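# Cross the mattress pad's two cords in front of the bed

## Task

Lay the mattress pad's two free cords across each other a single time, so one rests on top of the other. The crossing must sit in front of the bed leg closest to the robot and away from the bed, with a fair stretch of each cord continuing on the table past it. The bed must not be moved, all four of its legs must stay on the table, and the pad must stay in the bed. The result has to hold with no help from the robot. Finish by opening the grippers and pulling the arms away.

## Robot and tools

Robot: two arms, left_arm and right_arm. Each has six revolute joints (waist, shoulder, elbow, wrist pitch, wrist yaw, wrist roll) and a parallel gripper. The names are just labels and do not say which side of a camera image an arm appears on.

Scene frame: a single frame shared by both arms. The origin is on the tabletop midway between the arms, +x points out across the table, +z points up, and left_arm sits on the +y side. Result lines report each gripper's end_effector_position in metres and end_effector_quat_wxyz in this frame. The reported point lies between the finger pads, about 1 cm short of the fingertips. The fingers point along the gripper's +z axis and close along its y axis. Reported hand positions can be somewhat off, more so when the arm is stretched far.

Tool execute_actions, argument actions: a list holding one item or nothing, plus optional pictures (true/false).
- Empty list: no command is sent. It returns the current state with camera pictures.
- Motion item: {"rows": [...], "steps": n}, with n from 5 to 15 (default 15). Each control step lasts 1/30 s. Each row is used for one step, and the final row repeats if there are fewer rows than steps. At most 15 rows.
- Wait item: {"steps": n} with no rows, n up to 300. It returns once n steps have passed since the previous result, and time spent replying counts toward those steps.
- Pictures come back only for an empty list or with pictures: true.

Row layout: every row has exactly 14 numbers, even when only one arm should move. The first 7 are left_arm: waist, shoulder, elbow, wrist pitch, wrist yaw, wrist roll, then opening. The next 7 are right_arm in the same order. Joint values are absolute target angles in radians, as shown in the Joint positions line. They are not offsets, and they are not Cartesian poses. Opening is absolute on a scale from -1 (closed) to +1 (fully open).

Joint ranges per arm, in radians: waist -2.880 to 2.880, shoulder 0.000 to 3.142, elbow 0.000 to 3.019, wrist pitch -1.693 to 1.571, wrist yaw -1.571 to 1.571, wrist roll -2.094 to 2.094. A call is rejected, and nothing is sent, if a target goes more than 0.019 beyond an end and also lies further out than that joint's last reported angle. The true ends can sit 0.019 either side of these values. Targets beyond a true end are clipped to it, and the result then prints "joint sent to its limit". That line may refer to an earlier action that is still running. If the line is missing, it does not prove the joint has room left.

Motion limits: on every step, each joint's target is held within a set distance of its measured angle. The distances in radians are waist 0.264, shoulder 0.32, elbow 0.276, wrist pitch 0.33, wrist yaw 0.186 and wrist roll 0.522. If the targets would move a gripper more than 70 mm from where it is measured, all of that arm's targets are scaled back. Distant targets therefore take several actions to reach. The arms keep heading for the last row sent while you think or wait. They stop once everything has nearly stopped moving or a step is HELD, and after that only a new action moves them further. Each result is read 5 steps before its action ends, and those last 5 steps run while you write your next reply.

Result lines:
- Joint positions and Joint velocities: one block per arm, with the joints in column order (rad, rad/s) followed by the finger-pad gap (m; 0.094 m means fully open).
- grip_measured: the finger opening expressed on the commanded -1..1 scale. Each gripper's reading may be off by about 1 mm in a fixed way.
- "joint command not followed": a clearance check changed or blocked some joint targets. The rest of the row was still applied.
- HELD: marks steps on which your row, or part of it, was not sent.
- Joint torques: drive outputs with offsets, scaling and noise. They are nonzero even with no load, and friction can hide contact or imitate it.
- MOTOR HOT appears above 85 °C. At 100 °C an OVER-TEMPERATURE FAULT occurs, the arm goes limp and drops whatever it holds.

Gripping: except near ±1, the fingers go to the opening you write. To hold something, command about 0.03 below the current grip_measured for a firm grip, or less for a lighter one. Finger force tops out around 50–62 N per pad, and it is weaker on very thin items such as cords under 2 mm. An external tug may occasionally pull on a held part.

Tool zoom_image: camera (cam_high, cam_low, cam_left_wrist, cam_right_wrist) and region [x0, y0, x1, y1] in that camera's image pixels, origin at top-left, no larger than 504x504. cam_high and cam_low images are 504x504, and the wrist cameras are 616x616. It gives an enlarged view of the latest image.

Tool finished_scene: argument scene, the current scene's number. It ends the scene permanently and reports whether the goal was met. Replying without calling any tool ends the session.

Cautions: keep every rigid object on the table. Do not drag or tip the bed, and keep the pad inside it. Keep the arms from hitting or pressing on each other. Avoid dropping, slamming or pushing hard. Move smoothly and keep holds short so the motors do not overheat. Before finishing, open both grippers and move the arms clear so the crossing stays in place on its own.

Each tool is called as name([rows], argument=value, ...), one row to a line, values as JSON.

## Session

execute_actions(actions=[])

Scene clock: 0.00 s of 4800.00 s.
left_arm: end_effector_position=(+0.2024, +0.5025, +0.3386) grip_measured=+1.000 end_effector_quat_wxyz=(-0.306, +0.775, -0.528, -0.167) | right_arm: end_effector_position=(+0.6868, -0.0366, +0.1826) grip_measured=+1.000 end_effector_quat_wxyz=(+0.582, +0.579, +0.571, -0.015)
Joint positions: left_arm=[ 0.895  0.8    1.014 -1.207 -0.442 -1.052  0.094] | right_arm=[ 0.789  2.245  2.046 -1.063  1.227  2.01   0.094]
Joint velocities: left_arm=[-0.005  0.005 -0.002 -0.017  0.066  0.022  0.   ] | right_arm=[-0.015 -0.005 -0.002  0.002  0.037 -0.125  0.   ]
Joint torques (N m, as the arm reports them, + toward a larger angle): no reading

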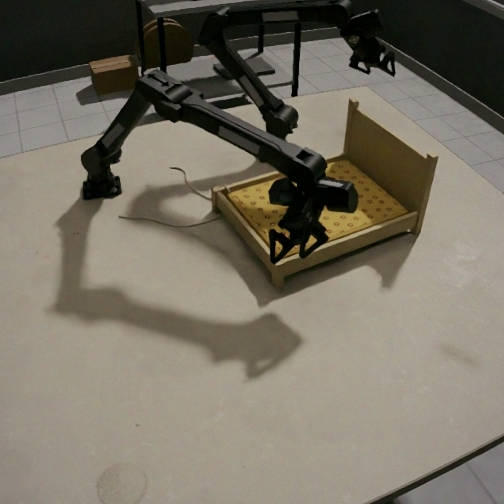

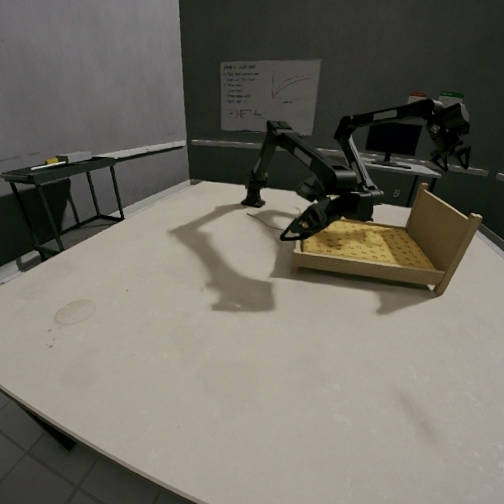

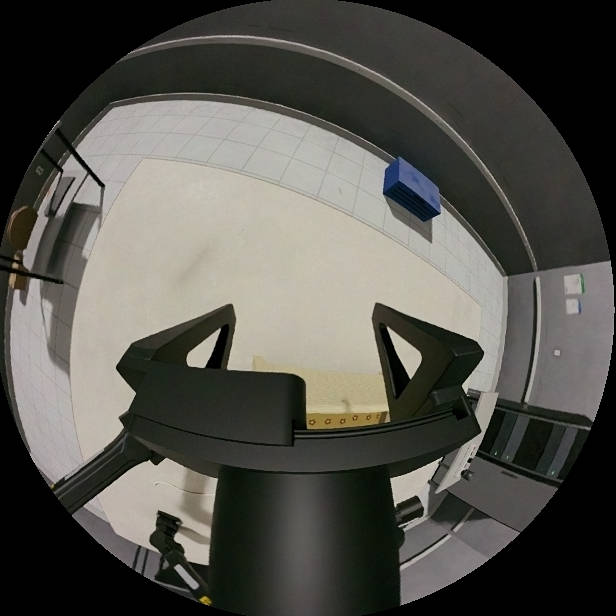

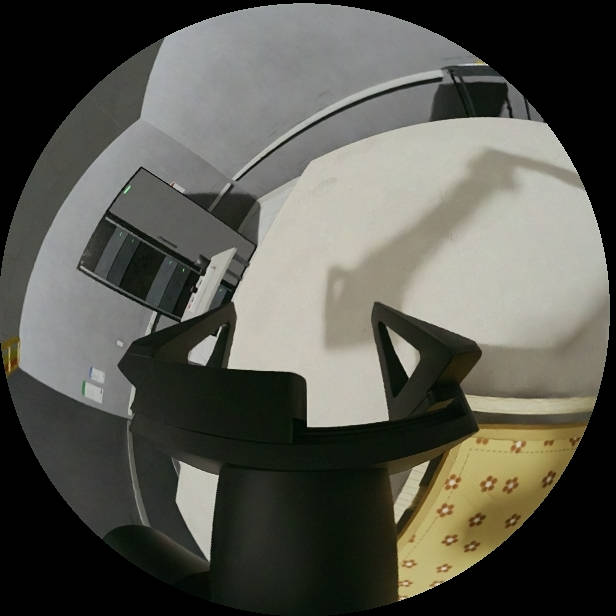

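zoom_image(camera="cam_high", region=[60, 120, 300, 280])

execute_actions([
  {"rows":[[0.895,0.8,1.014,-1.207,-0.442,-1.052,1,0.789,1.9,2.046,-1.063,0.9,1.5,1]],"steps":15},
])

Region (60, 120, 300, 280) of cam_high's 504x504 image, scaled by 2.100, with more detail than that image has.

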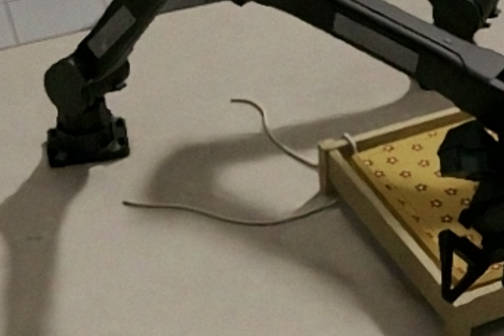

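Scene clock: 0.60 s of 4800.00 s.
left_arm: end_effector_position=(+0.2024, +0.5025, +0.3386) grip_measured=+1.000 end_effector_quat_wxyz=(-0.306, +0.775, -0.528, -0.167) | right_arm: end_effector_position=(+0.6728, -0.0192, +0.2635) grip_measured=+1.000 end_effector_quat_wxyz=(+0.489, +0.548, +0.678, +0.035)
Joint positions: left_arm=[ 0.895  0.8    1.014 -1.207 -0.442 -1.052  0.094] | right_arm=[ 0.789  2.071  2.041 -1.063  0.946  1.755  0.094]
Joint velocities: left_arm=[ 0.015 -0.024  0.012  0.007 -0.007 -0.007  0.   ] | right_arm=[-0.005 -0.806  0.007  0.012 -0.491 -0.681  0.   ]
Joint torques (N m, as the arm reports them, + toward a larger angle): left_arm=[-0.72 -1.47  9.59  1.07 -0.44 -0.08] | right_arm=[  0.84 -21.21  10.17   1.06   0.75  -0.06]
Steps of this call (steps 1 to 8: nothing new was sent; steps 9 to 18: the first 10 steps of this action). Readings (joint positions):
9: left_arm=[0.895 0.800 1.014 -1.207 -0.442 -1.052] | right_arm=[0.789 2.239 2.046 -1.063 1.200 1.987]
10: left_arm=[0.895 0.800 1.014 -1.207 -0.442 -1.052] | right_arm=[0.789 2.232 2.041 -1.063 1.164 1.957]
12: left_arm=[0.895 0.800 1.014 -1.207 -0.442 -1.052] | right_arm=[0.789 2.207 2.041 -1.063 1.099 1.904]
16: left_arm=[0.895 0.800 1.014 -1.207 -0.442 -1.052] | right_arm=[0.789 2.123 2.041 -1.063 0.983 1.805]
18: the state above

execute_actions([
  {"rows":[[0.895,0.8,1.014,-1.207,0,0,1,0.5,1.2,1.4,-1.2,0,0,1]],"steps":15},
])

execute_actions([
  {"steps":90},
], pictures=true)

Scene clock: 1.10 s of 4800.00 s.
left_arm: end_effector_position=(+0.2587, +0.4562, +0.3249) grip_measured=+1.000 end_effector_quat_wxyz=(+0.274, -0.449, +0.847, +0.079) | right_arm: end_effector_position=(+0.5705, -0.1707, +0.4257) grip_measured=+1.000 end_effector_quat_wxyz=(+0.398, +0.436, +0.804, +0.068)
Joint positions: left_arm=[ 0.897  0.8    1.014 -1.207 -0.003 -0.212  0.094] | right_arm=[ 0.595  1.526  1.758 -1.14   0.545  1.251  0.094]
Joint velocities: left_arm=[-0.005 -0.015  0.002  0.002 -0.095  1.399  0.   ] | right_arm=[-0.845 -1.509 -1.194 -0.144 -1.385 -1.326  0.   ]
Joint torques (N m, as the arm reports them, + toward a larger angle): left_arm=[-0.94 -1.51  9.46  1.15  0.06  0.04] | right_arm=[  2.15 -13.82   8.27   0.7    0.57  -0.02]
Steps of this call (steps 1 to 5: the last 5 steps of your previous action; steps 6 to 15: the first 10 steps of this action). Readings (joint positions):
6: left_arm=[0.897 0.800 1.014 -1.207 -0.366 -0.983] | right_arm=[0.784 1.899 2.033 -1.065 0.879 1.583]
7: left_arm=[0.898 0.799 1.014 -1.207 -0.265 -0.885] | right_arm=[0.779 1.860 2.011 -1.073 0.846 1.552]
9: left_arm=[0.897 0.800 1.014 -1.207 -0.079 -0.692] | right_arm=[0.750 1.783 1.960 -1.094 0.782 1.489]
13: left_arm=[0.897 0.800 1.014 -1.207 -0.004 -0.326] | right_arm=[0.653 1.620 1.838 -1.126 0.634 1.342]
15: the state above

Scene clock: 4.10 s of 4800.00 s.
left_arm: end_effector_position=(+0.2588, +0.4562, +0.3249) grip_measured=+1.000 end_effector_quat_wxyz=(+0.265, -0.362, +0.887, +0.106) | right_arm: end_effector_position=(+0.4374, -0.1861, +0.3809) grip_measured=+1.000 end_effector_quat_wxyz=(+0.279, -0.164, +0.945, +0.050)
Joint positions: left_arm=[ 0.897  0.8    1.014 -1.207 -0.003 -0.012  0.094] | right_arm=[ 0.497  1.202  1.41  -1.204  0.002  0.008  0.094]
Joint velocities: left_arm=[-0.005 -0.015 -0.002  0.017 -0.051 -0.11   0.   ] | right_arm=[ 0.005 -0.015  0.002  0.007 -0.007 -0.022  0.   ]
Joint torques (N m, as the arm reports them, + toward a larger angle): left_arm=[-0.43 -1.74  9.46  1.12  0.04  0.03] | right_arm=[ 0.73 -7.9   9.28  1.77  0.02 -0.03]
Kept back: nothing.
Steps of this call (steps 1 to 5: the last 5 steps of your previous action; steps 6 to 45: the robot went on to your last target; steps 46 to 90: nothing new was sent). Readings (joint positions):
1: left_arm=[0.897 0.800 1.014 -1.207 -0.003 -0.172] | right_arm=[0.568 1.474 1.713 -1.146 0.496 1.201]
2: left_arm=[0.897 0.800 1.014 -1.207 -0.003 -0.140] | right_arm=[0.543 1.419 1.663 -1.151 0.440 1.144]
4: left_arm=[0.897 0.800 1.014 -1.207 -0.003 -0.093] | right_arm=[0.501 1.299 1.548 -1.165 0.290 0.992]
8: left_arm=[0.897 0.800 1.014 -1.207 -0.003 -0.045] | right_arm=[0.484 1.143 1.423 -1.204 0.018 0.607]
90: the state above
All arms were judged still, so your last target was given up. Only a new action makes them travel on or press farther. Fingers that are still opening or closing keep moving.

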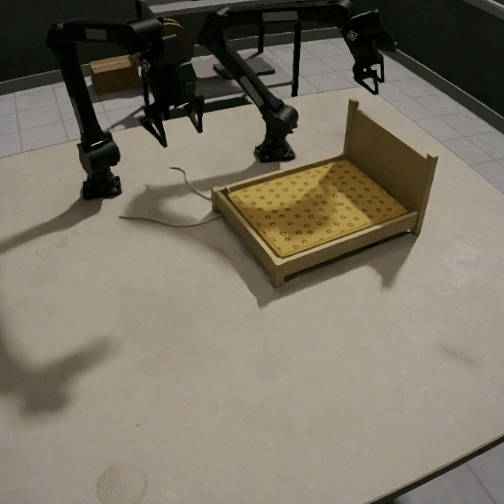

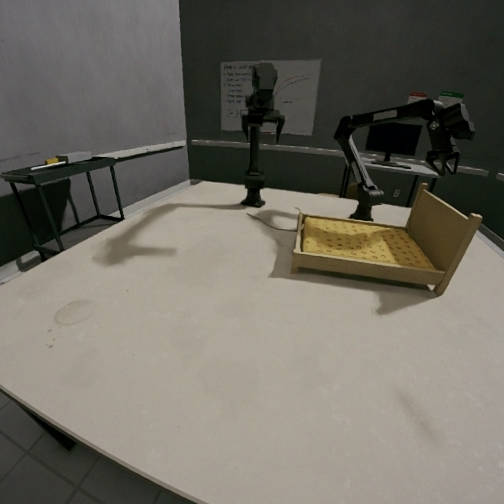

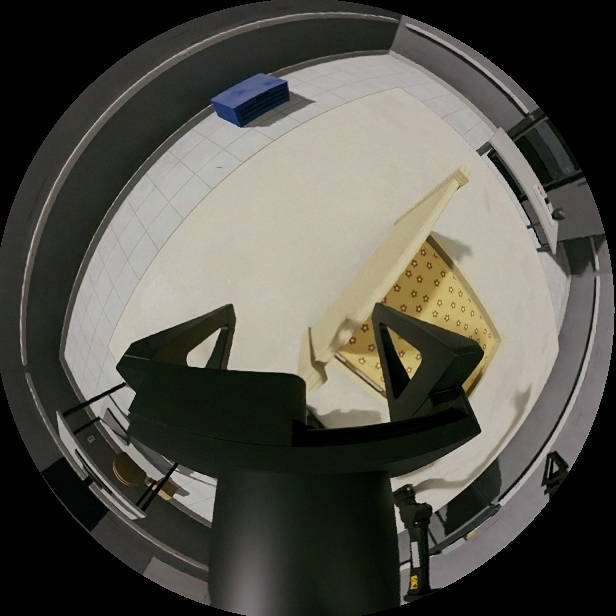

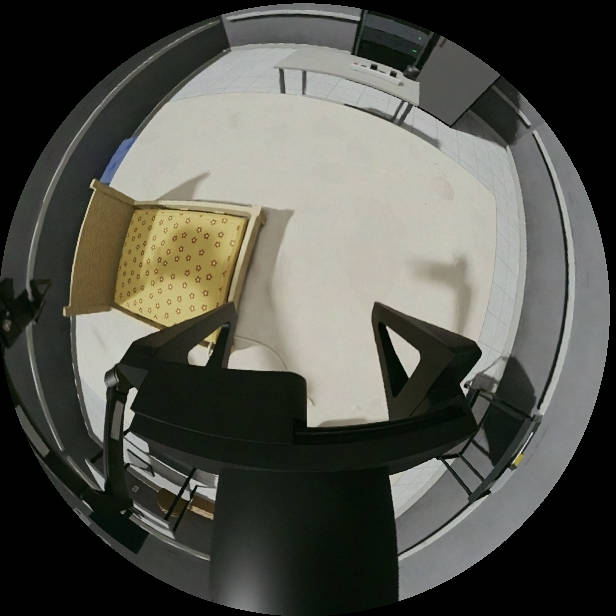

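execute_actions([
  {"rows":[[0.895,0.8,1.014,-1.6,0,0,1,0.9,1.2,1.4,-1.2,0,0,1]],"steps":15},
])

execute_actions([
  {"steps":30},
])

Scene clock: 4.73 s of 4800.00 s.
left_arm: end_effector_position=(+0.1959, +0.3962, +0.2863) grip_measured=+1.000 end_effector_quat_wxyz=(+0.087, -0.376, +0.922, +0.036) | right_arm: end_effector_position=(+0.3329, -0.0214, +0.3809) grip_measured=+1.000 end_effector_quat_wxyz=(+0.261, -0.363, +0.888, +0.111)
Joint positions: left_arm=[ 0.897  0.801  1.007 -1.587 -0.003 -0.012  0.094] | right_arm=[ 0.925  1.202  1.41  -1.204 -0.005  0.006  0.094]
Joint velocities: left_arm=[-0.015 -0.024 -0.017 -0.027 -0.051  0.007  0.   ] | right_arm=[ 0.659 -0.005 -0.017 -0.002 -0.037 -0.066  0.   ]
Joint torques (N m, as the arm reports them, + toward a larger angle): left_arm=[-0.76 -1.74  9.62  0.23  0.03  0.03] | right_arm=[-5.3  -7.59  9.24  1.77  0.43 -0.01]
Steps of this call (steps 1 to 9: nothing new was sent; steps 10 to 19: the first 10 steps of this action). Readings (joint positions):
10: left_arm=[0.897 0.801 1.016 -1.252 -0.003 -0.012] | right_arm=[0.508 1.202 1.410 -1.204 0.007 0.008]
11: left_arm=[0.897 0.802 1.019 -1.353 -0.003 -0.012] | right_arm=[0.534 1.202 1.410 -1.204 0.011 0.008]
13: left_arm=[0.897 0.801 1.010 -1.511 -0.003 -0.012] | right_arm=[0.626 1.202 1.410 -1.204 0.010 0.008]
17: left_arm=[0.897 0.801 1.007 -1.583 -0.003 -0.012] | right_arm=[0.851 1.202 1.410 -1.204 0.001 0.007]
19: the state above

Scene clock: 5.73 s of 4800.00 s.
left_arm: end_effector_position=(+0.1957, +0.3961, +0.2862) grip_measured=+1.000 end_effector_quat_wxyz=(+0.087, -0.376, +0.922, +0.036) | right_arm: end_effector_position=(+0.3415, -0.0303, +0.3809) grip_measured=+1.000 end_effector_quat_wxyz=(+0.263, -0.351, +0.892, +0.105)
Joint positions: left_arm=[ 0.897  0.801  1.007 -1.588 -0.003 -0.012  0.094] | right_arm=[ 0.9    1.202  1.41  -1.204 -0.001  0.005  0.094]
Joint velocities: left_arm=[ 0.015 -0.015 -0.007 -0.002  0.007  0.007  0.   ] | right_arm=[-0.015 -0.005  0.007  0.002  0.022  0.022  0.   ]
Joint torques (N m, as the arm reports them, + toward a larger angle): left_arm=[-0.71 -0.84  9.57  0.25  0.04  0.05] | right_arm=[ 0.51 -7.92  9.29  1.78  0.15  0.  ]
Kept back: nothing.
Steps of this call (steps 1 to 5: the last 5 steps of your previous action; steps 6 to 30: the robot went on to your last target). Readings (joint positions):
1: left_arm=[0.897 0.801 1.007 -1.587 -0.003 -0.012] | right_arm=[0.940 1.202 1.410 -1.204 -0.006 0.005]
2: left_arm=[0.897 0.801 1.007 -1.587 -0.003 -0.012] | right_arm=[0.943 1.202 1.410 -1.204 -0.006 0.005]
4: left_arm=[0.897 0.801 1.007 -1.588 -0.003 -0.012] | right_arm=[0.930 1.202 1.410 -1.204 -0.004 0.005]
8: left_arm=[0.897 0.801 1.007 -1.588 -0.003 -0.012] | right_arm=[0.902 1.202 1.410 -1.204 -0.001 0.005]
30: the state above
All arms were judged still, so your last target was given up. Only a new action makes them travel on or press farther. Fingers that are still opening or closing keep moving.

execute_actions([
  {"rows":[[0.895,0.8,1.3,-1.6,0,0,1,0.9,1.5,1.4,-1.2,0,0,1]],"steps":15},
])

execute_actions([
  {"steps":30},
], pictures=true)

Scene clock: 6.57 s of 4800.00 s.
left_arm: end_effector_position=(+0.2152, +0.4146, +0.4006) grip_measured=+1.000 end_effector_quat_wxyz=(+0.206, -0.368, +0.903, +0.083) | right_arm: end_effector_position=(+0.3792, +0.0051, +0.2558) grip_measured=+1.000 end_effector_quat_wxyz=(+0.141, -0.362, +0.920, +0.057)
Joint positions: left_arm=[ 0.897  0.8    1.269 -1.592 -0.003 -0.012  0.094] | right_arm=[ 0.9    1.474  1.412 -1.204 -0.001  0.005  0.094]
Joint velocities: left_arm=[ 0.015 -0.171  0.188 -0.007  0.037  0.051  0.   ] | right_arm=[ 0.005  0.952 -0.046  0.002 -0.007 -0.007  0.   ]
Joint torques (N m, as the arm reports them, + toward a larger angle): left_arm=[-0.65 -0.41 10.16  0.76  0.04  0.03] | right_arm=[  0.49 -13.93   9.04   1.23   0.13   0.  ]
Steps of this call (steps 1 to 15: nothing new was sent; steps 16 to 25: the first 10 steps of this action). Readings (joint positions):
16: left_arm=[0.897 0.801 1.015 -1.589 -0.003 -0.012] | right_arm=[0.900 1.210 1.410 -1.204 -0.001 0.005]
17: left_arm=[0.897 0.805 1.034 -1.592 -0.003 -0.012] | right_arm=[0.900 1.220 1.413 -1.204 -0.001 0.005]
19: left_arm=[0.897 0.811 1.097 -1.592 -0.003 -0.012] | right_arm=[0.900 1.265 1.413 -1.204 -0.001 0.005]
23: left_arm=[0.897 0.810 1.237 -1.592 -0.003 -0.012] | right_arm=[0.900 1.403 1.413 -1.204 -0.001 0.005]
25: the state above

Scene clock: 7.57 s of 4800.00 s.
left_arm: end_effector_position=(+0.2137, +0.4132, +0.4038) grip_measured=+1.000 end_effector_quat_wxyz=(+0.211, -0.368, +0.902, +0.085) | right_arm: end_effector_position=(+0.3780, +0.0039, +0.2371) grip_measured=+1.000 end_effector_quat_wxyz=(+0.123, -0.363, +0.922, +0.049)
Joint positions: left_arm=[ 0.897  0.792  1.272 -1.592 -0.003 -0.012  0.094] | right_arm=[ 0.9    1.497  1.395 -1.203 -0.001  0.005  0.094]
Joint velocities: left_arm=[-0.005  0.015 -0.002 -0.002 -0.022  0.022  0.   ] | right_arm=[-0.015 -0.005 -0.002 -0.002  0.022 -0.022  0.   ]
Joint torques (N m, as the arm reports them, + toward a larger angle): left_arm=[-1.02  0.23 11.21  0.7   0.01  0.02] | right_arm=[  0.44 -11.4   10.28   1.12   0.14   0.  ]
Kept back: nothing.
Steps of this call (steps 1 to 5: the last 5 steps of your previous action; steps 6 to 30: the robot went on to your last target). Readings (joint positions):
1: left_arm=[0.897 0.795 1.272 -1.592 -0.003 -0.012] | right_arm=[0.900 1.503 1.410 -1.204 -0.001 0.005]
2: left_arm=[0.897 0.790 1.272 -1.592 -0.003 -0.012] | right_arm=[0.900 1.524 1.406 -1.204 -0.001 0.005]
4: left_arm=[0.897 0.788 1.272 -1.592 -0.003 -0.012] | right_arm=[0.900 1.544 1.397 -1.204 -0.001 0.005]
8: left_arm=[0.897 0.791 1.272 -1.592 -0.003 -0.012] | right_arm=[0.900 1.529 1.395 -1.203 -0.001 0.005]
30: the state above
All arms were judged still, so your last target was given up. Only a new action makes them travel on or press farther. Fingers that are still opening or closing keep moving.

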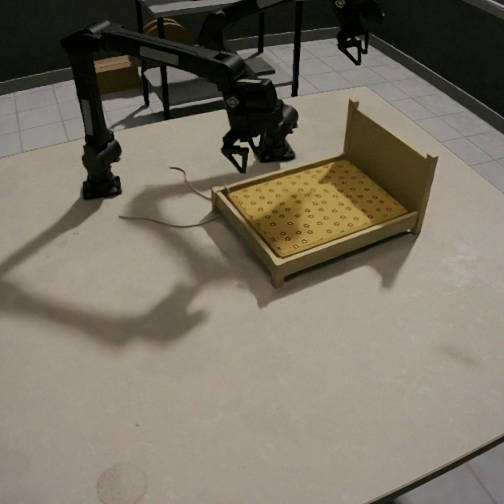

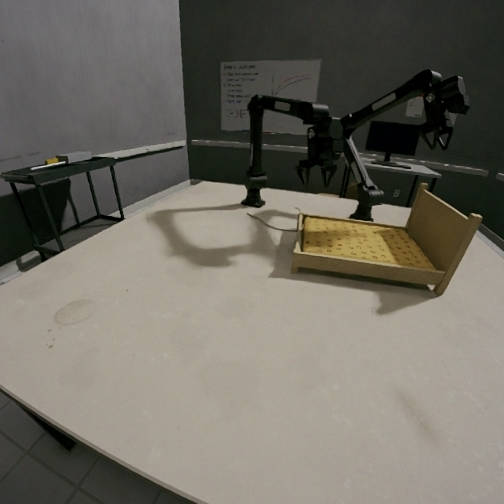

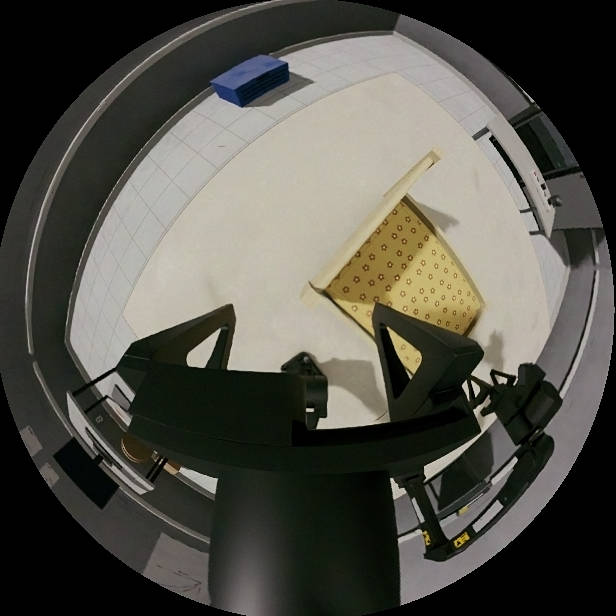

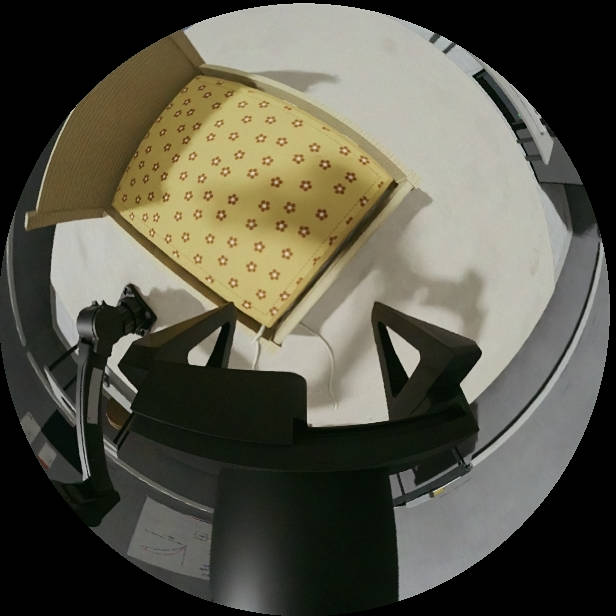

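execute_actions([
  {"rows":[[0.895,0.8,1.3,-1.6,0,0,1,0.9,0.485,0.8,-1.61,0,0,1]],"steps":15},
])

execute_actions([
  {"steps":45},
], pictures=true)

Scene clock: 8.53 s of 4800.00 s.
left_arm: end_effector_position=(+0.2137, +0.4132, +0.4038) grip_measured=+1.000 end_effector_quat_wxyz=(+0.211, -0.368, +0.902, +0.085) | right_arm: end_effector_position=(+0.2196, -0.1448, +0.2188) grip_measured=+1.000 end_effector_quat_wxyz=(-0.015, -0.366, +0.930, -0.005)
Joint positions: left_arm=[ 0.897  0.792  1.272 -1.592 -0.003 -0.012  0.094] | right_arm=[ 0.9    1.115  1.021 -1.507 -0.001  0.005  0.094]
Joint velocities: left_arm=[-0.015 -0.005  0.002  0.012  0.007 -0.066  0.   ] | right_arm=[-0.005 -1.753 -1.287 -0.53  -0.037 -0.066  0.   ]
Joint torques (N m, as the arm reports them, + toward a larger angle): left_arm=[-0.7  -0.12 11.17  0.69  0.02  0.03] | right_arm=[ 0.44 -6.74  7.61 -0.09  0.12  0.02]
Steps of this call (steps 1 to 19: nothing new was sent; steps 20 to 29: the first 10 steps of this action). Readings (joint positions):
20: left_arm=[0.897 0.792 1.272 -1.592 -0.003 -0.012] | right_arm=[0.900 1.489 1.385 -1.217 -0.001 0.005]
21: left_arm=[0.897 0.792 1.272 -1.592 -0.003 -0.012] | right_arm=[0.900 1.469 1.357 -1.249 -0.001 0.005]
23: left_arm=[0.897 0.792 1.272 -1.592 -0.003 -0.012] | right_arm=[0.900 1.404 1.280 -1.332 -0.001 0.005]
27: left_arm=[0.897 0.792 1.272 -1.592 -0.003 -0.012] | right_arm=[0.900 1.227 1.112 -1.464 -0.001 0.005]
29: the state above

Scene clock: 10.03 s of 4800.00 s.
left_arm: end_effector_position=(+0.2137, +0.4132, +0.4038) grip_measured=+1.000 end_effector_quat_wxyz=(+0.211, -0.368, +0.902, +0.085) | right_arm: end_effector_position=(+0.1188, -0.2396, +0.2533) grip_measured=+1.000 end_effector_quat_wxyz=(+0.128, -0.363, +0.922, +0.052)
Joint positions: left_arm=[ 0.897  0.792  1.272 -1.592 -0.003 -0.012  0.094] | right_arm=[ 0.9    0.494  0.813 -1.613 -0.001  0.005  0.094]
Joint velocities: left_arm=[-0.005  0.005  0.022 -0.027  0.022 -0.037  0.   ] | right_arm=[ 0.005 -0.015  0.002  0.002 -0.007 -0.022  0.   ]
Joint torques (N m, as the arm reports them, + toward a larger angle): left_arm=[-0.87 -0.15 11.06  0.66  0.02  0.03] | right_arm=[0.45 0.88 8.36 1.12 0.13 0.  ]
Kept back: nothing.
Steps of this call (steps 1 to 5: the last 5 steps of your previous action; steps 6 to 45: the robot went on to your last target). Readings (joint positions):
1: left_arm=[0.897 0.792 1.272 -1.592 -0.003 -0.012] | right_arm=[0.900 1.054 0.975 -1.526 -0.001 0.005]
2: left_arm=[0.897 0.792 1.272 -1.592 -0.003 -0.012] | right_arm=[0.900 0.987 0.931 -1.544 -0.001 0.005]
4: left_arm=[0.897 0.792 1.272 -1.592 -0.003 -0.012] | right_arm=[0.900 0.831 0.858 -1.574 -0.001 0.005]
8: left_arm=[0.897 0.792 1.272 -1.592 -0.003 -0.012] | right_arm=[0.900 0.486 0.817 -1.604 -0.001 0.005]
45: the state above
All arms were judged still, so your last target was given up. Only a new action makes them travel on or press farther. Fingers that are still opening or closing keep moving.

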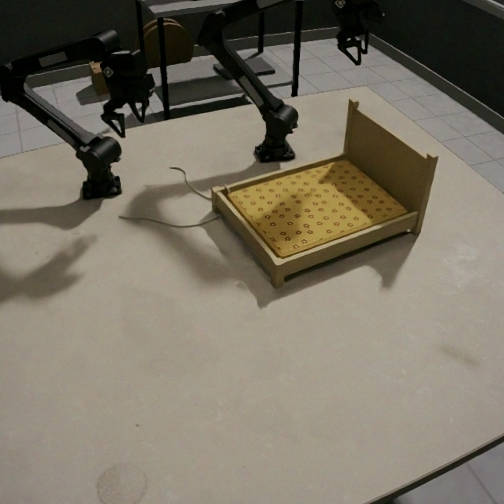

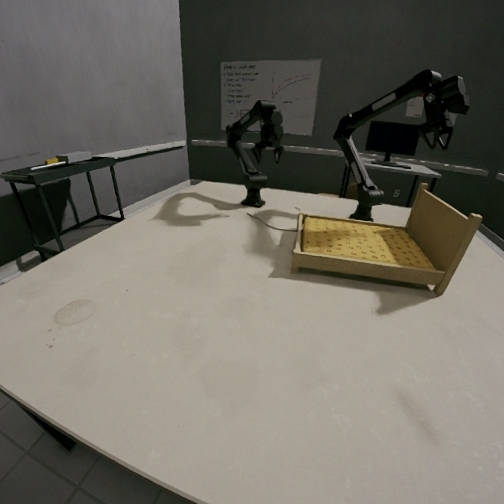

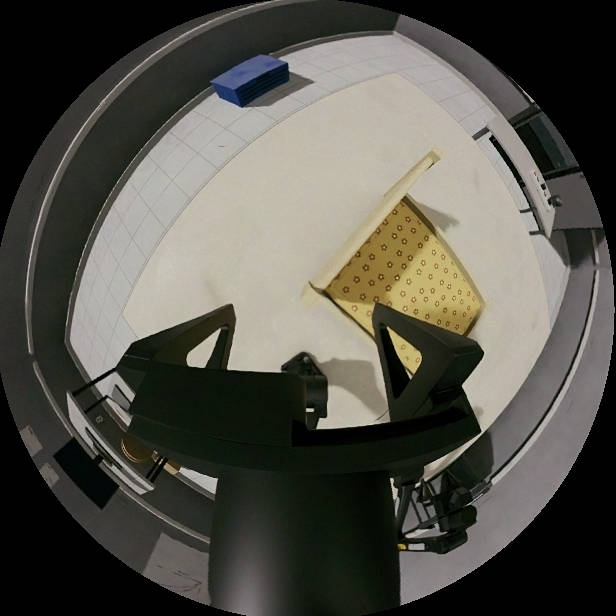

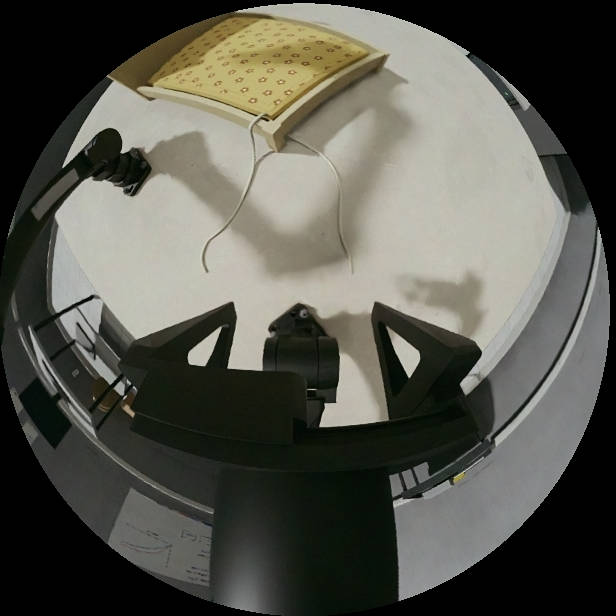

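execute_actions([
  {"rows":[[0.895,0.8,1.3,-1.6,0,0,1,0.8,0.6,0.72,-1.5,0,0.2,0.6],[0.895,0.8,1.3,-1.6,0,0,1,0.7,0.7,0.62,-1.4,0,0.4,0.3],[0.895,0.8,1.3,-1.6,0,0,1,0.5,0.84,0.484,-1.215,0,0.65,0.2]],"steps":15},
])

execute_actions([
  {"steps":30},
], pictures=true)

Scene clock: 11.43 s of 4800.00 s.
left_arm: end_effector_position=(+0.2137, +0.4132, +0.4038) grip_measured=+1.000 end_effector_quat_wxyz=(+0.211, -0.368, +0.902, +0.085) | right_arm: end_effector_position=(+0.1810, -0.2735, +0.0972) grip_measured=+0.201 end_effector_quat_wxyz=(+0.010, +0.033, +0.999, +0.005)
Joint positions: left_arm=[ 0.897  0.792  1.272 -1.592 -0.003 -0.012  0.094] | right_arm=[ 0.528  0.826  0.528 -1.252 -0.     0.449  0.056]
Joint velocities: left_arm=[-0.005  0.005  0.002  0.002 -0.051 -0.095  0.   ] | right_arm=[-0.972  1.031 -0.852  0.569  0.051  1.311 -0.001]
Joint torques (N m, as the arm reports them, + toward a larger angle): left_arm=[-0.82 -0.14 11.17  0.67  0.05  0.04] | right_arm=[ 3.35 -5.05  9.53  0.    0.07  0.11]
Steps of this call (steps 1 to 32: nothing new was sent; steps 33 to 42: the first 10 steps of this action). Readings (joint positions):
33: left_arm=[0.897 0.792 1.272 -1.592 -0.003 -0.012] | right_arm=[0.892 0.499 0.805 -1.597 -0.002 0.030]
34: left_arm=[0.897 0.792 1.272 -1.592 -0.003 -0.012] | right_arm=[0.866 0.510 0.787 -1.560 -0.003 0.071]
36: left_arm=[0.897 0.792 1.272 -1.592 -0.003 -0.012] | right_arm=[0.791 0.567 0.730 -1.477 -0.003 0.152]
40: left_arm=[0.897 0.792 1.272 -1.592 -0.003 -0.012] | right_arm=[0.613 0.743 0.594 -1.315 -0.003 0.343]
42: the state above

Scene clock: 12.43 s of 4800.00 s.
left_arm: end_effector_position=(+0.2137, +0.4132, +0.4038) grip_measured=+1.000 end_effector_quat_wxyz=(+0.211, -0.368, +0.902, +0.085) | right_arm: end_effector_position=(+0.1718, -0.2842, +0.0762) grip_measured=+0.201 end_effector_quat_wxyz=(-0.008, +0.147, +0.989, -0.005)
Joint positions: left_arm=[ 0.897  0.792  1.272 -1.592 -0.003 -0.012  0.094] | right_arm=[ 0.492  0.844  0.478 -1.223  0.001  0.642  0.056]
Joint velocities: left_arm=[-0.005 -0.015 -0.027  0.007 -0.007 -0.022  0.   ] | right_arm=[ 0.005 -0.005 -0.007  0.002 -0.007 -0.037  0.   ]
Joint torques (N m, as the arm reports them, + toward a larger angle): left_arm=[-0.44  0.3  11.12  0.78  0.01  0.03] | right_arm=[ 1.1  -1.68  9.32  0.69  0.14  0.11]
Kept back: nothing.
Steps of this call (steps 1 to 5: the last 5 steps of your previous action; steps 6 to 30: the robot went on to your last target). Readings (joint positions):
1: left_arm=[0.897 0.792 1.272 -1.592 -0.003 -0.012] | right_arm=[0.503 0.854 0.504 -1.238 0.000 0.488]
2: left_arm=[0.897 0.792 1.272 -1.592 -0.003 -0.012] | right_arm=[0.492 0.869 0.488 -1.234 0.001 0.520]
4: left_arm=[0.897 0.792 1.272 -1.592 -0.003 -0.012] | right_arm=[0.490 0.870 0.478 -1.232 0.001 0.564]
8: left_arm=[0.897 0.792 1.272 -1.592 -0.003 -0.012] | right_arm=[0.492 0.847 0.478 -1.224 0.001 0.611]
30: the state above
All arms were judged still, so your last target was given up. Only a new action makes them travel on or press farther. Fingers that are still opening or closing keep moving.

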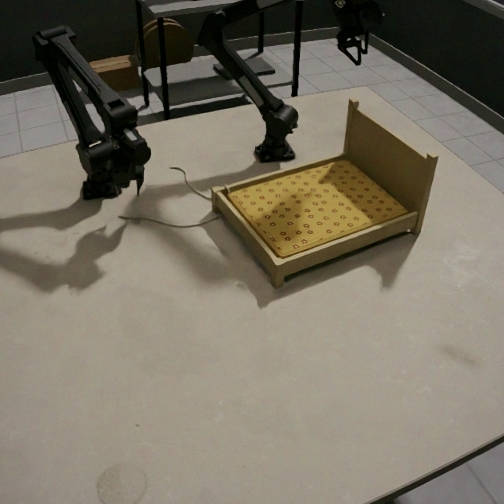

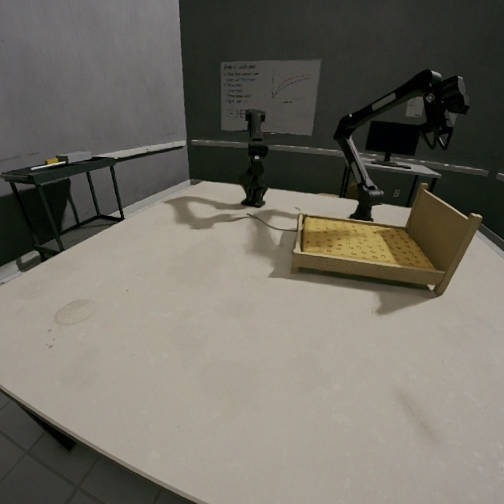

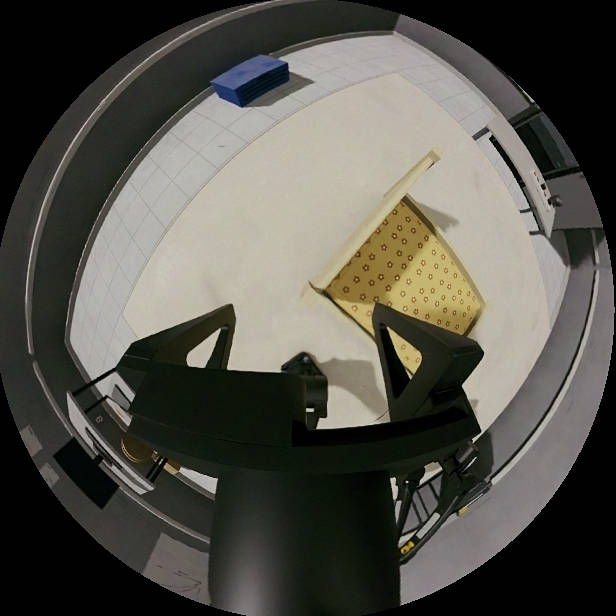

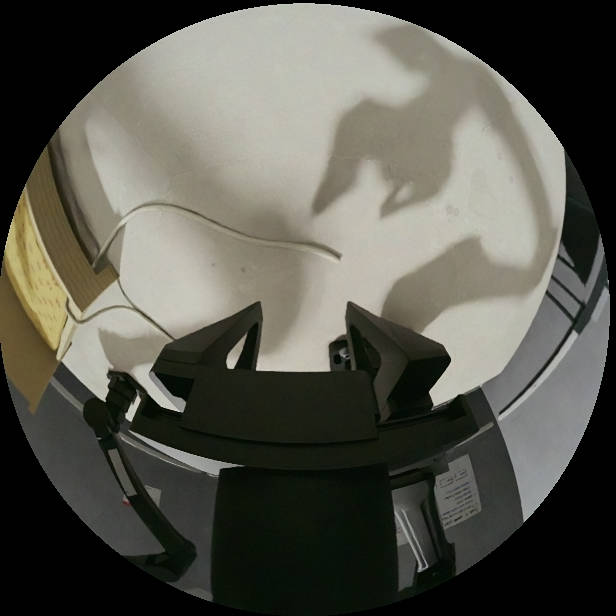

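Wrong roll sign; flip and lower a bit.

execute_actions([
  {"rows":[[0.895,0.8,1.3,-1.6,0,0,1,0.5,0.87,0.46,-1.16,0,-0.65,0.2]],"steps":15},
])

execute_actions([
  {"steps":30},
], pictures=true)

Scene clock: 12.90 s of 4800.00 s.
left_arm: end_effector_position=(+0.2137, +0.4132, +0.4038) grip_measured=+1.000 end_effector_quat_wxyz=(+0.211, -0.368, +0.902, +0.085) | right_arm: end_effector_position=(+0.1825, -0.2802, +0.0722) grip_measured=+0.201 end_effector_quat_wxyz=(+0.007, -0.316, +0.949, -0.000)
Joint positions: left_arm=[ 0.897  0.792  1.272 -1.592 -0.003 -0.012  0.094] | right_arm=[ 0.493  0.864  0.475 -1.169  0.001 -0.295  0.056]
Joint velocities: left_arm=[-0.015 -0.015 -0.007 -0.012  0.066 -0.066  0.   ] | right_arm=[-0.005 -0.005  0.002 -0.002  0.022 -2.337  0.001]
Joint torques (N m, as the arm reports them, + toward a larger angle): left_arm=[-0.78 -0.01 11.1   0.71  0.04  0.03] | right_arm=[ 1.14 -1.38  7.31  0.97  0.04  0.02]
Steps of this call (steps 1 to 4: nothing new was sent; steps 5 to 14: the first 10 steps of this action). Readings (joint positions):
5: left_arm=[0.897 0.792 1.272 -1.592 -0.003 -0.012] | right_arm=[0.492 0.844 0.477 -1.216 0.001 0.572]
6: left_arm=[0.897 0.792 1.272 -1.592 -0.003 -0.012] | right_arm=[0.493 0.847 0.475 -1.199 0.001 0.472]
8: left_arm=[0.897 0.792 1.272 -1.592 -0.003 -0.012] | right_arm=[0.493 0.856 0.475 -1.177 0.001 0.278]
12: left_arm=[0.897 0.792 1.272 -1.592 -0.003 -0.012] | right_arm=[0.493 0.864 0.475 -1.169 0.001 -0.112]
14: the state above

Scene clock: 13.90 s of 4800.00 s.
left_arm: end_effector_position=(+0.2137, +0.4132, +0.4038) grip_measured=+1.000 end_effector_quat_wxyz=(+0.211, -0.368, +0.902, +0.085) | right_arm: end_effector_position=(+0.1826, -0.2802, +0.0722) grip_measured=+0.201 end_effector_quat_wxyz=(+0.007, -0.474, +0.880, -0.001)
Joint positions: left_arm=[ 0.897  0.792  1.272 -1.592 -0.003 -0.012  0.094] | right_arm=[ 0.493  0.864  0.475 -1.168  0.001 -0.641  0.056]
Joint velocities: left_arm=[-0.024 -0.015 -0.002  0.022  0.022 -0.022  0.   ] | right_arm=[ 0.005 -0.005  0.007 -0.007  0.022  0.051  0.   ]
Joint torques (N m, as the arm reports them, + toward a larger angle): left_arm=[-0.56 -0.17 11.17  0.71  0.03  0.03] | right_arm=[ 1.06 -1.26  7.44  0.8   0.   -0.07]
Kept back: nothing.
Steps of this call (steps 1 to 5: the last 5 steps of your previous action; steps 6 to 30: the robot went on to your last target). Readings (joint positions):
1: left_arm=[0.897 0.792 1.272 -1.592 -0.003 -0.012] | right_arm=[0.493 0.864 0.475 -1.168 0.001 -0.365]
2: left_arm=[0.897 0.792 1.272 -1.592 -0.003 -0.012] | right_arm=[0.493 0.864 0.475 -1.168 0.001 -0.421]
4: left_arm=[0.897 0.792 1.272 -1.592 -0.003 -0.012] | right_arm=[0.493 0.864 0.475 -1.168 0.001 -0.501]
8: left_arm=[0.897 0.792 1.272 -1.592 -0.003 -0.012] | right_arm=[0.493 0.864 0.475 -1.168 0.001 -0.585]
30: the state above

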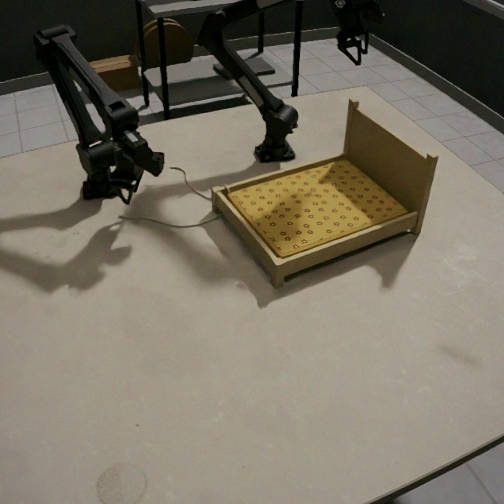

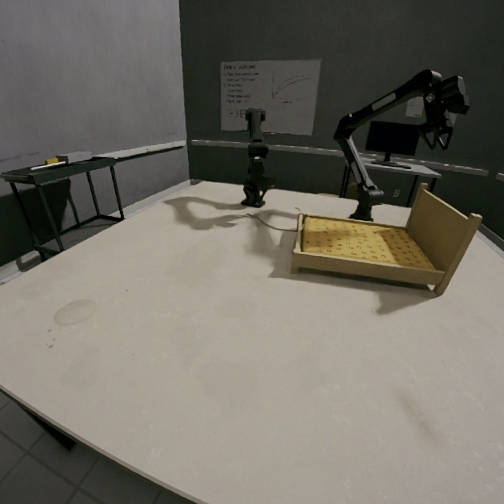

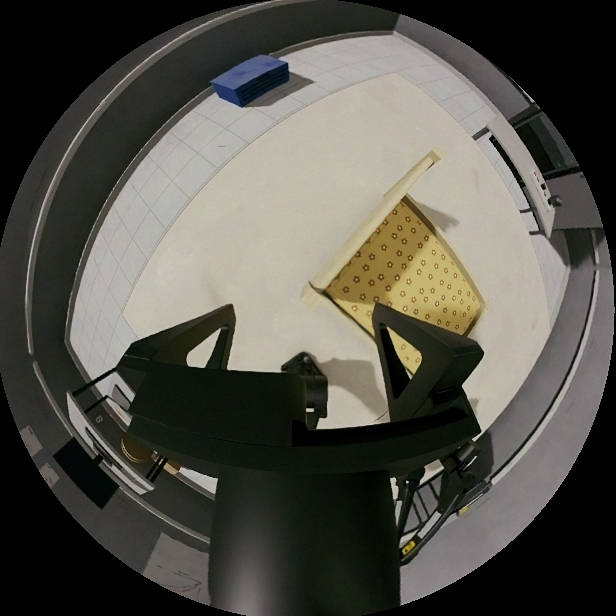

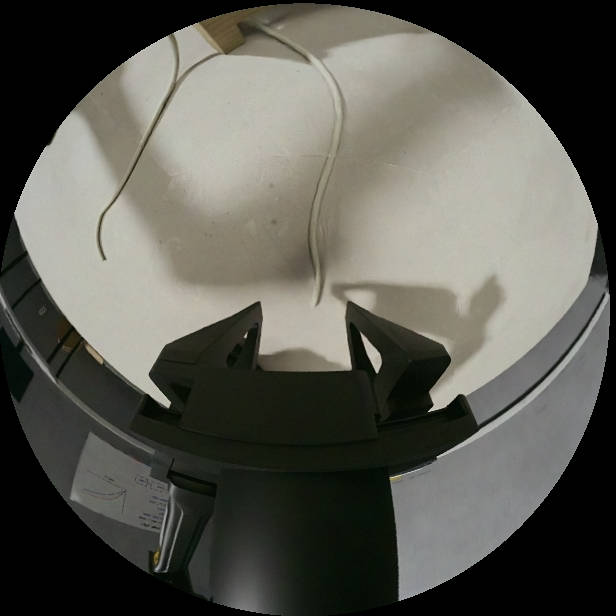

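execute_actions([
  {"rows":[[0.895,0.8,1.3,-1.6,0,0,1,0.48,0.89,0.45,-1.13,0,-0.68,0.1],[0.895,0.8,1.3,-1.6,0,0,1,0.47,0.92,0.43,-1.09,0,-0.69,0.0],[0.895,0.8,1.3,-1.6,0,0,1,0.46,0.95,0.415,-1.05,0,-0.7,-0.1],[0.895,0.8,1.3,-1.6,0,0,1,0.45,0.97,0.405,-1.02,0,-0.7,-0.2],[0.895,0.8,1.3,-1.6,0,0,1,0.435,0.99,0.40,-0.99,0,-0.7,-0.2]],"steps":15},
])

execute_actions([
  {"steps":15},
], pictures=true)

Scene clock: 14.53 s of 4800.00 s.
left_arm: end_effector_position=(+0.2137, +0.4132, +0.4038) grip_measured=+1.000 end_effector_quat_wxyz=(+0.211, -0.368, +0.902, +0.085) | right_arm: end_effector_position=(+0.1864, -0.2894, +0.0272) grip_measured=-0.198 end_effector_quat_wxyz=(-0.012, -0.470, +0.883, +0.002)
Joint positions: left_arm=[ 0.897  0.792  1.272 -1.592 -0.003 -0.012  0.094] | right_arm=[ 0.439  1.     0.408 -1.004  0.001 -0.685  0.038]
Joint velocities: left_arm=[-0.015 -0.005 -0.012  0.002  0.081 -0.095  0.   ] | right_arm=[ 0.005 -0.015 -0.046  0.046  0.037 -0.007 -0.   ]
Joint torques (N m, as the arm reports them, + toward a larger angle): left_arm=[-0.59 -0.35 11.16  0.73  0.03  0.04] | right_arm=[-0.16 -3.34  7.28  0.92  0.03 -0.06]
Steps of this call (steps 1 to 9: the robot went on to your last target; steps 10 to 19: the first 10 steps of this action). Readings (joint positions):
10: left_arm=[0.897 0.792 1.272 -1.592 -0.003 -0.012] | right_arm=[0.493 0.864 0.474 -1.164 0.001 -0.646]
11: left_arm=[0.897 0.792 1.272 -1.592 -0.003 -0.012] | right_arm=[0.490 0.869 0.470 -1.148 0.001 -0.653]
13: left_arm=[0.897 0.792 1.272 -1.592 -0.003 -0.012] | right_arm=[0.478 0.899 0.451 -1.090 0.001 -0.667]
17: left_arm=[0.897 0.792 1.272 -1.592 -0.003 -0.012] | right_arm=[0.442 0.989 0.414 -1.010 0.001 -0.681]
19: the state above

Scene clock: 15.03 s of 4800.00 s.
left_arm: end_effector_position=(+0.2137, +0.4132, +0.4038) grip_measured=+1.000 end_effector_quat_wxyz=(+0.211, -0.368, +0.902, +0.085) | right_arm: end_effector_position=(+0.1876, -0.2890, +0.0273) grip_measured=-0.198 end_effector_quat_wxyz=(-0.009, -0.473, +0.881, +0.001)
Joint positions: left_arm=[ 0.897  0.792  1.272 -1.592 -0.003 -0.012  0.094] | right_arm=[ 0.439  0.998  0.408 -0.999  0.001 -0.692  0.038]
Joint velocities: left_arm=[ 0.015 -0.005 -0.002 -0.002 -0.066 -0.007  0.   ] | right_arm=[-0.005 -0.005 -0.007  0.002 -0.037  0.037 -0.   ]
Joint torques (N m, as the arm reports them, + toward a larger angle): left_arm=[-0.95  0.07 11.09  0.67  0.02  0.04] | right_arm=[ 0.09 -3.01  7.13  0.72  0.   -0.02]
Kept back: nothing.
Steps of this call (steps 1 to 5: the last 5 steps of your previous action; steps 6 to 15: the robot went on to your last target). Readings (joint positions):
1: left_arm=[0.897 0.792 1.272 -1.592 -0.003 -0.012] | right_arm=[0.439 0.999 0.408 -1.003 0.001 -0.686]
2: left_arm=[0.897 0.792 1.272 -1.592 -0.003 -0.012] | right_arm=[0.439 0.999 0.408 -1.001 0.001 -0.688]
4: left_arm=[0.897 0.792 1.272 -1.592 -0.003 -0.012] | right_arm=[0.439 0.998 0.408 -0.999 0.001 -0.689]
8: left_arm=[0.897 0.792 1.272 -1.592 -0.003 -0.012] | right_arm=[0.439 0.998 0.408 -0.999 0.001 -0.691]
15: the state above
All arms were judged still, so your last target was given up. Only a new action makes them travel on or press farther. Fingers that are still opening or closing keep moving.

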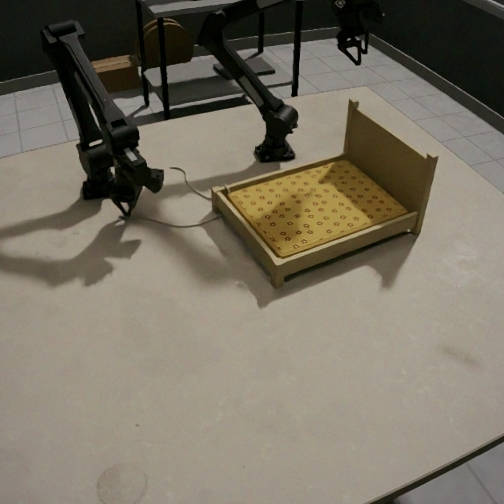

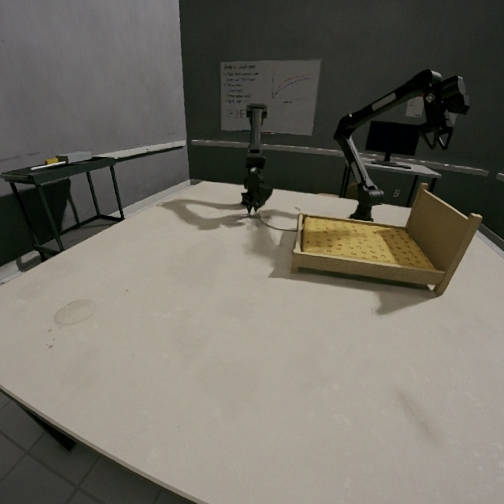

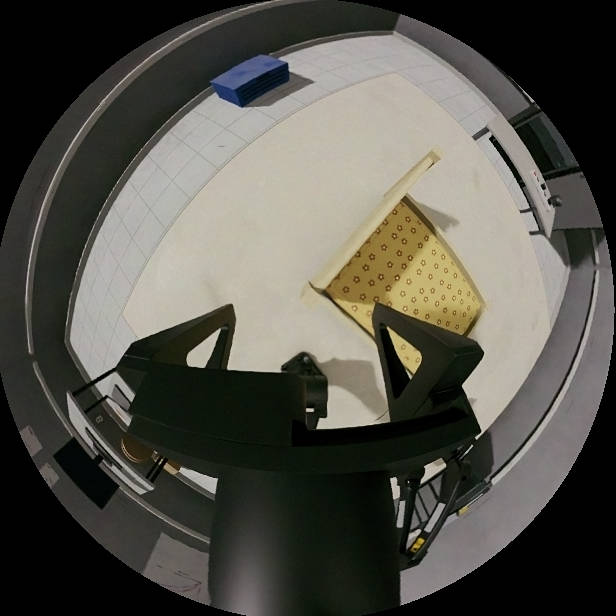

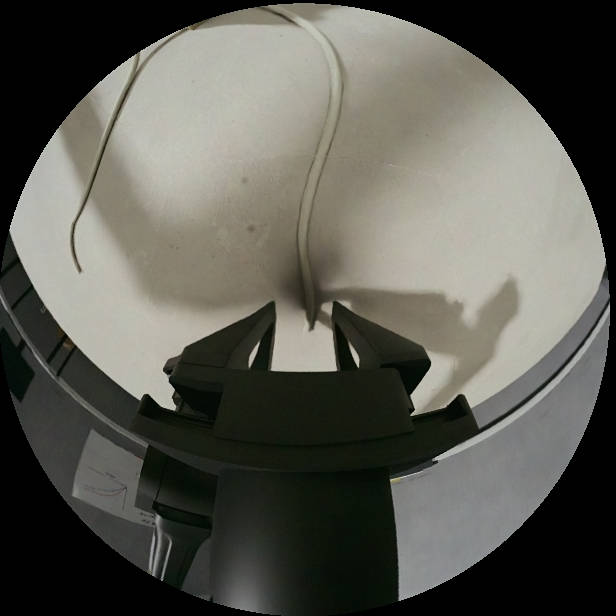

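execute_actions([
  {"rows":[[0.895,0.8,1.3,-1.6,0,0,1,0.435,1.01,0.395,-0.97,0,-0.7,-0.2],[0.895,0.8,1.3,-1.6,0,0,1,0.435,1.02,0.39,-0.95,0,-0.7,-0.2],[0.895,0.8,1.3,-1.6,0,0,1,0.435,1.03,0.385,-0.93,0,-0.7,-0.2],[0.895,0.8,1.3,-1.6,0,0,1,0.435,1.04,0.38,-0.91,0,-0.7,-0.2],[0.895,0.8,1.3,-1.6,0,0,1,0.435,1.05,0.376,-0.90,0,-0.7,-0.2]],"steps":15},
])

execute_actions([
  {"steps":10},
])

Scene clock: 15.57 s of 4800.00 s.
left_arm: end_effector_position=(+0.2137, +0.4132, +0.4038) grip_measured=+1.000 end_effector_quat_wxyz=(+0.211, -0.368, +0.902, +0.085) | right_arm: end_effector_position=(+0.1954, -0.2867, +0.0136) grip_measured=-0.198 end_effector_quat_wxyz=(+0.002, -0.473, +0.881, -0.001)
Joint positions: left_arm=[ 0.897  0.792  1.272 -1.592 -0.003 -0.012  0.094] | right_arm=[ 0.439  1.045  0.39  -0.91   0.001 -0.692  0.038]
Joint velocities: left_arm=[ 0.015  0.005 -0.007  0.017 -0.037  0.007  0.   ] | right_arm=[-0.024  0.005 -0.032 -0.002  0.022 -0.007  0.   ]
Joint torques (N m, as the arm reports them, + toward a larger angle): left_arm=[-0.63  0.03 11.15  0.78  0.02  0.04] | right_arm=[ 0.07 -2.48  6.57  0.85  0.   -0.03]
Steps of this call (steps 1 to 6: nothing new was sent; steps 7 to 16: the first 10 steps of this action). Readings (joint positions):
7: left_arm=[0.897 0.792 1.272 -1.592 -0.003 -0.012] | right_arm=[0.439 0.998 0.408 -0.996 0.001 -0.692]
8: left_arm=[0.897 0.792 1.272 -1.592 -0.003 -0.012] | right_arm=[0.439 0.999 0.407 -0.987 0.001 -0.692]
10: left_arm=[0.897 0.792 1.272 -1.592 -0.003 -0.012] | right_arm=[0.439 1.008 0.404 -0.955 0.001 -0.692]
14: left_arm=[0.897 0.792 1.272 -1.592 -0.003 -0.012] | right_arm=[0.439 1.040 0.394 -0.913 0.001 -0.692]
16: the state above

Scene clock: 15.90 s of 4800.00 s.
left_arm: end_effector_position=(+0.2137, +0.4132, +0.4038) grip_measured=+1.000 end_effector_quat_wxyz=(+0.211, -0.368, +0.902, +0.085) | right_arm: end_effector_position=(+0.1954, -0.2867, +0.0134) grip_measured=-0.198 end_effector_quat_wxyz=(+0.003, -0.473, +0.881, -0.001)
Joint positions: left_arm=[ 0.897  0.792  1.272 -1.592 -0.003 -0.012  0.094] | right_arm=[ 0.439  1.045  0.389 -0.909  0.001 -0.692  0.038]
Joint velocities: left_arm=[ 0.005 -0.005  0.002 -0.012 -0.051 -0.081  0.   ] | right_arm=[ 0.005 -0.015 -0.002 -0.007  0.022  0.007 -0.   ]
Joint torques (N m, as the arm reports them, + toward a larger angle): left_arm=[-0.46 -0.35 11.11  0.79  0.03  0.02] | right_arm=[ 0.07 -2.45  6.38  0.78  0.   -0.03]
Kept back: nothing.
Steps of this call (steps 1 to 5: the last 5 steps of your previous action; steps 6 to 10: the robot went on to your last target). Readings (joint positions):
1: left_arm=[0.897 0.792 1.272 -1.592 -0.003 -0.012] | right_arm=[0.439 1.045 0.389 -0.910 0.001 -0.692]
2: left_arm=[0.897 0.792 1.272 -1.592 -0.003 -0.012] | right_arm=[0.439 1.045 0.389 -0.910 0.001 -0.692]
4: left_arm=[0.897 0.792 1.272 -1.592 -0.003 -0.012] | right_arm=[0.439 1.045 0.389 -0.909 0.001 -0.692]
8: left_arm=[0.897 0.792 1.272 -1.592 -0.003 -0.012] | right_arm=[0.439 1.045 0.389 -0.909 0.001 -0.692]
10: the state above


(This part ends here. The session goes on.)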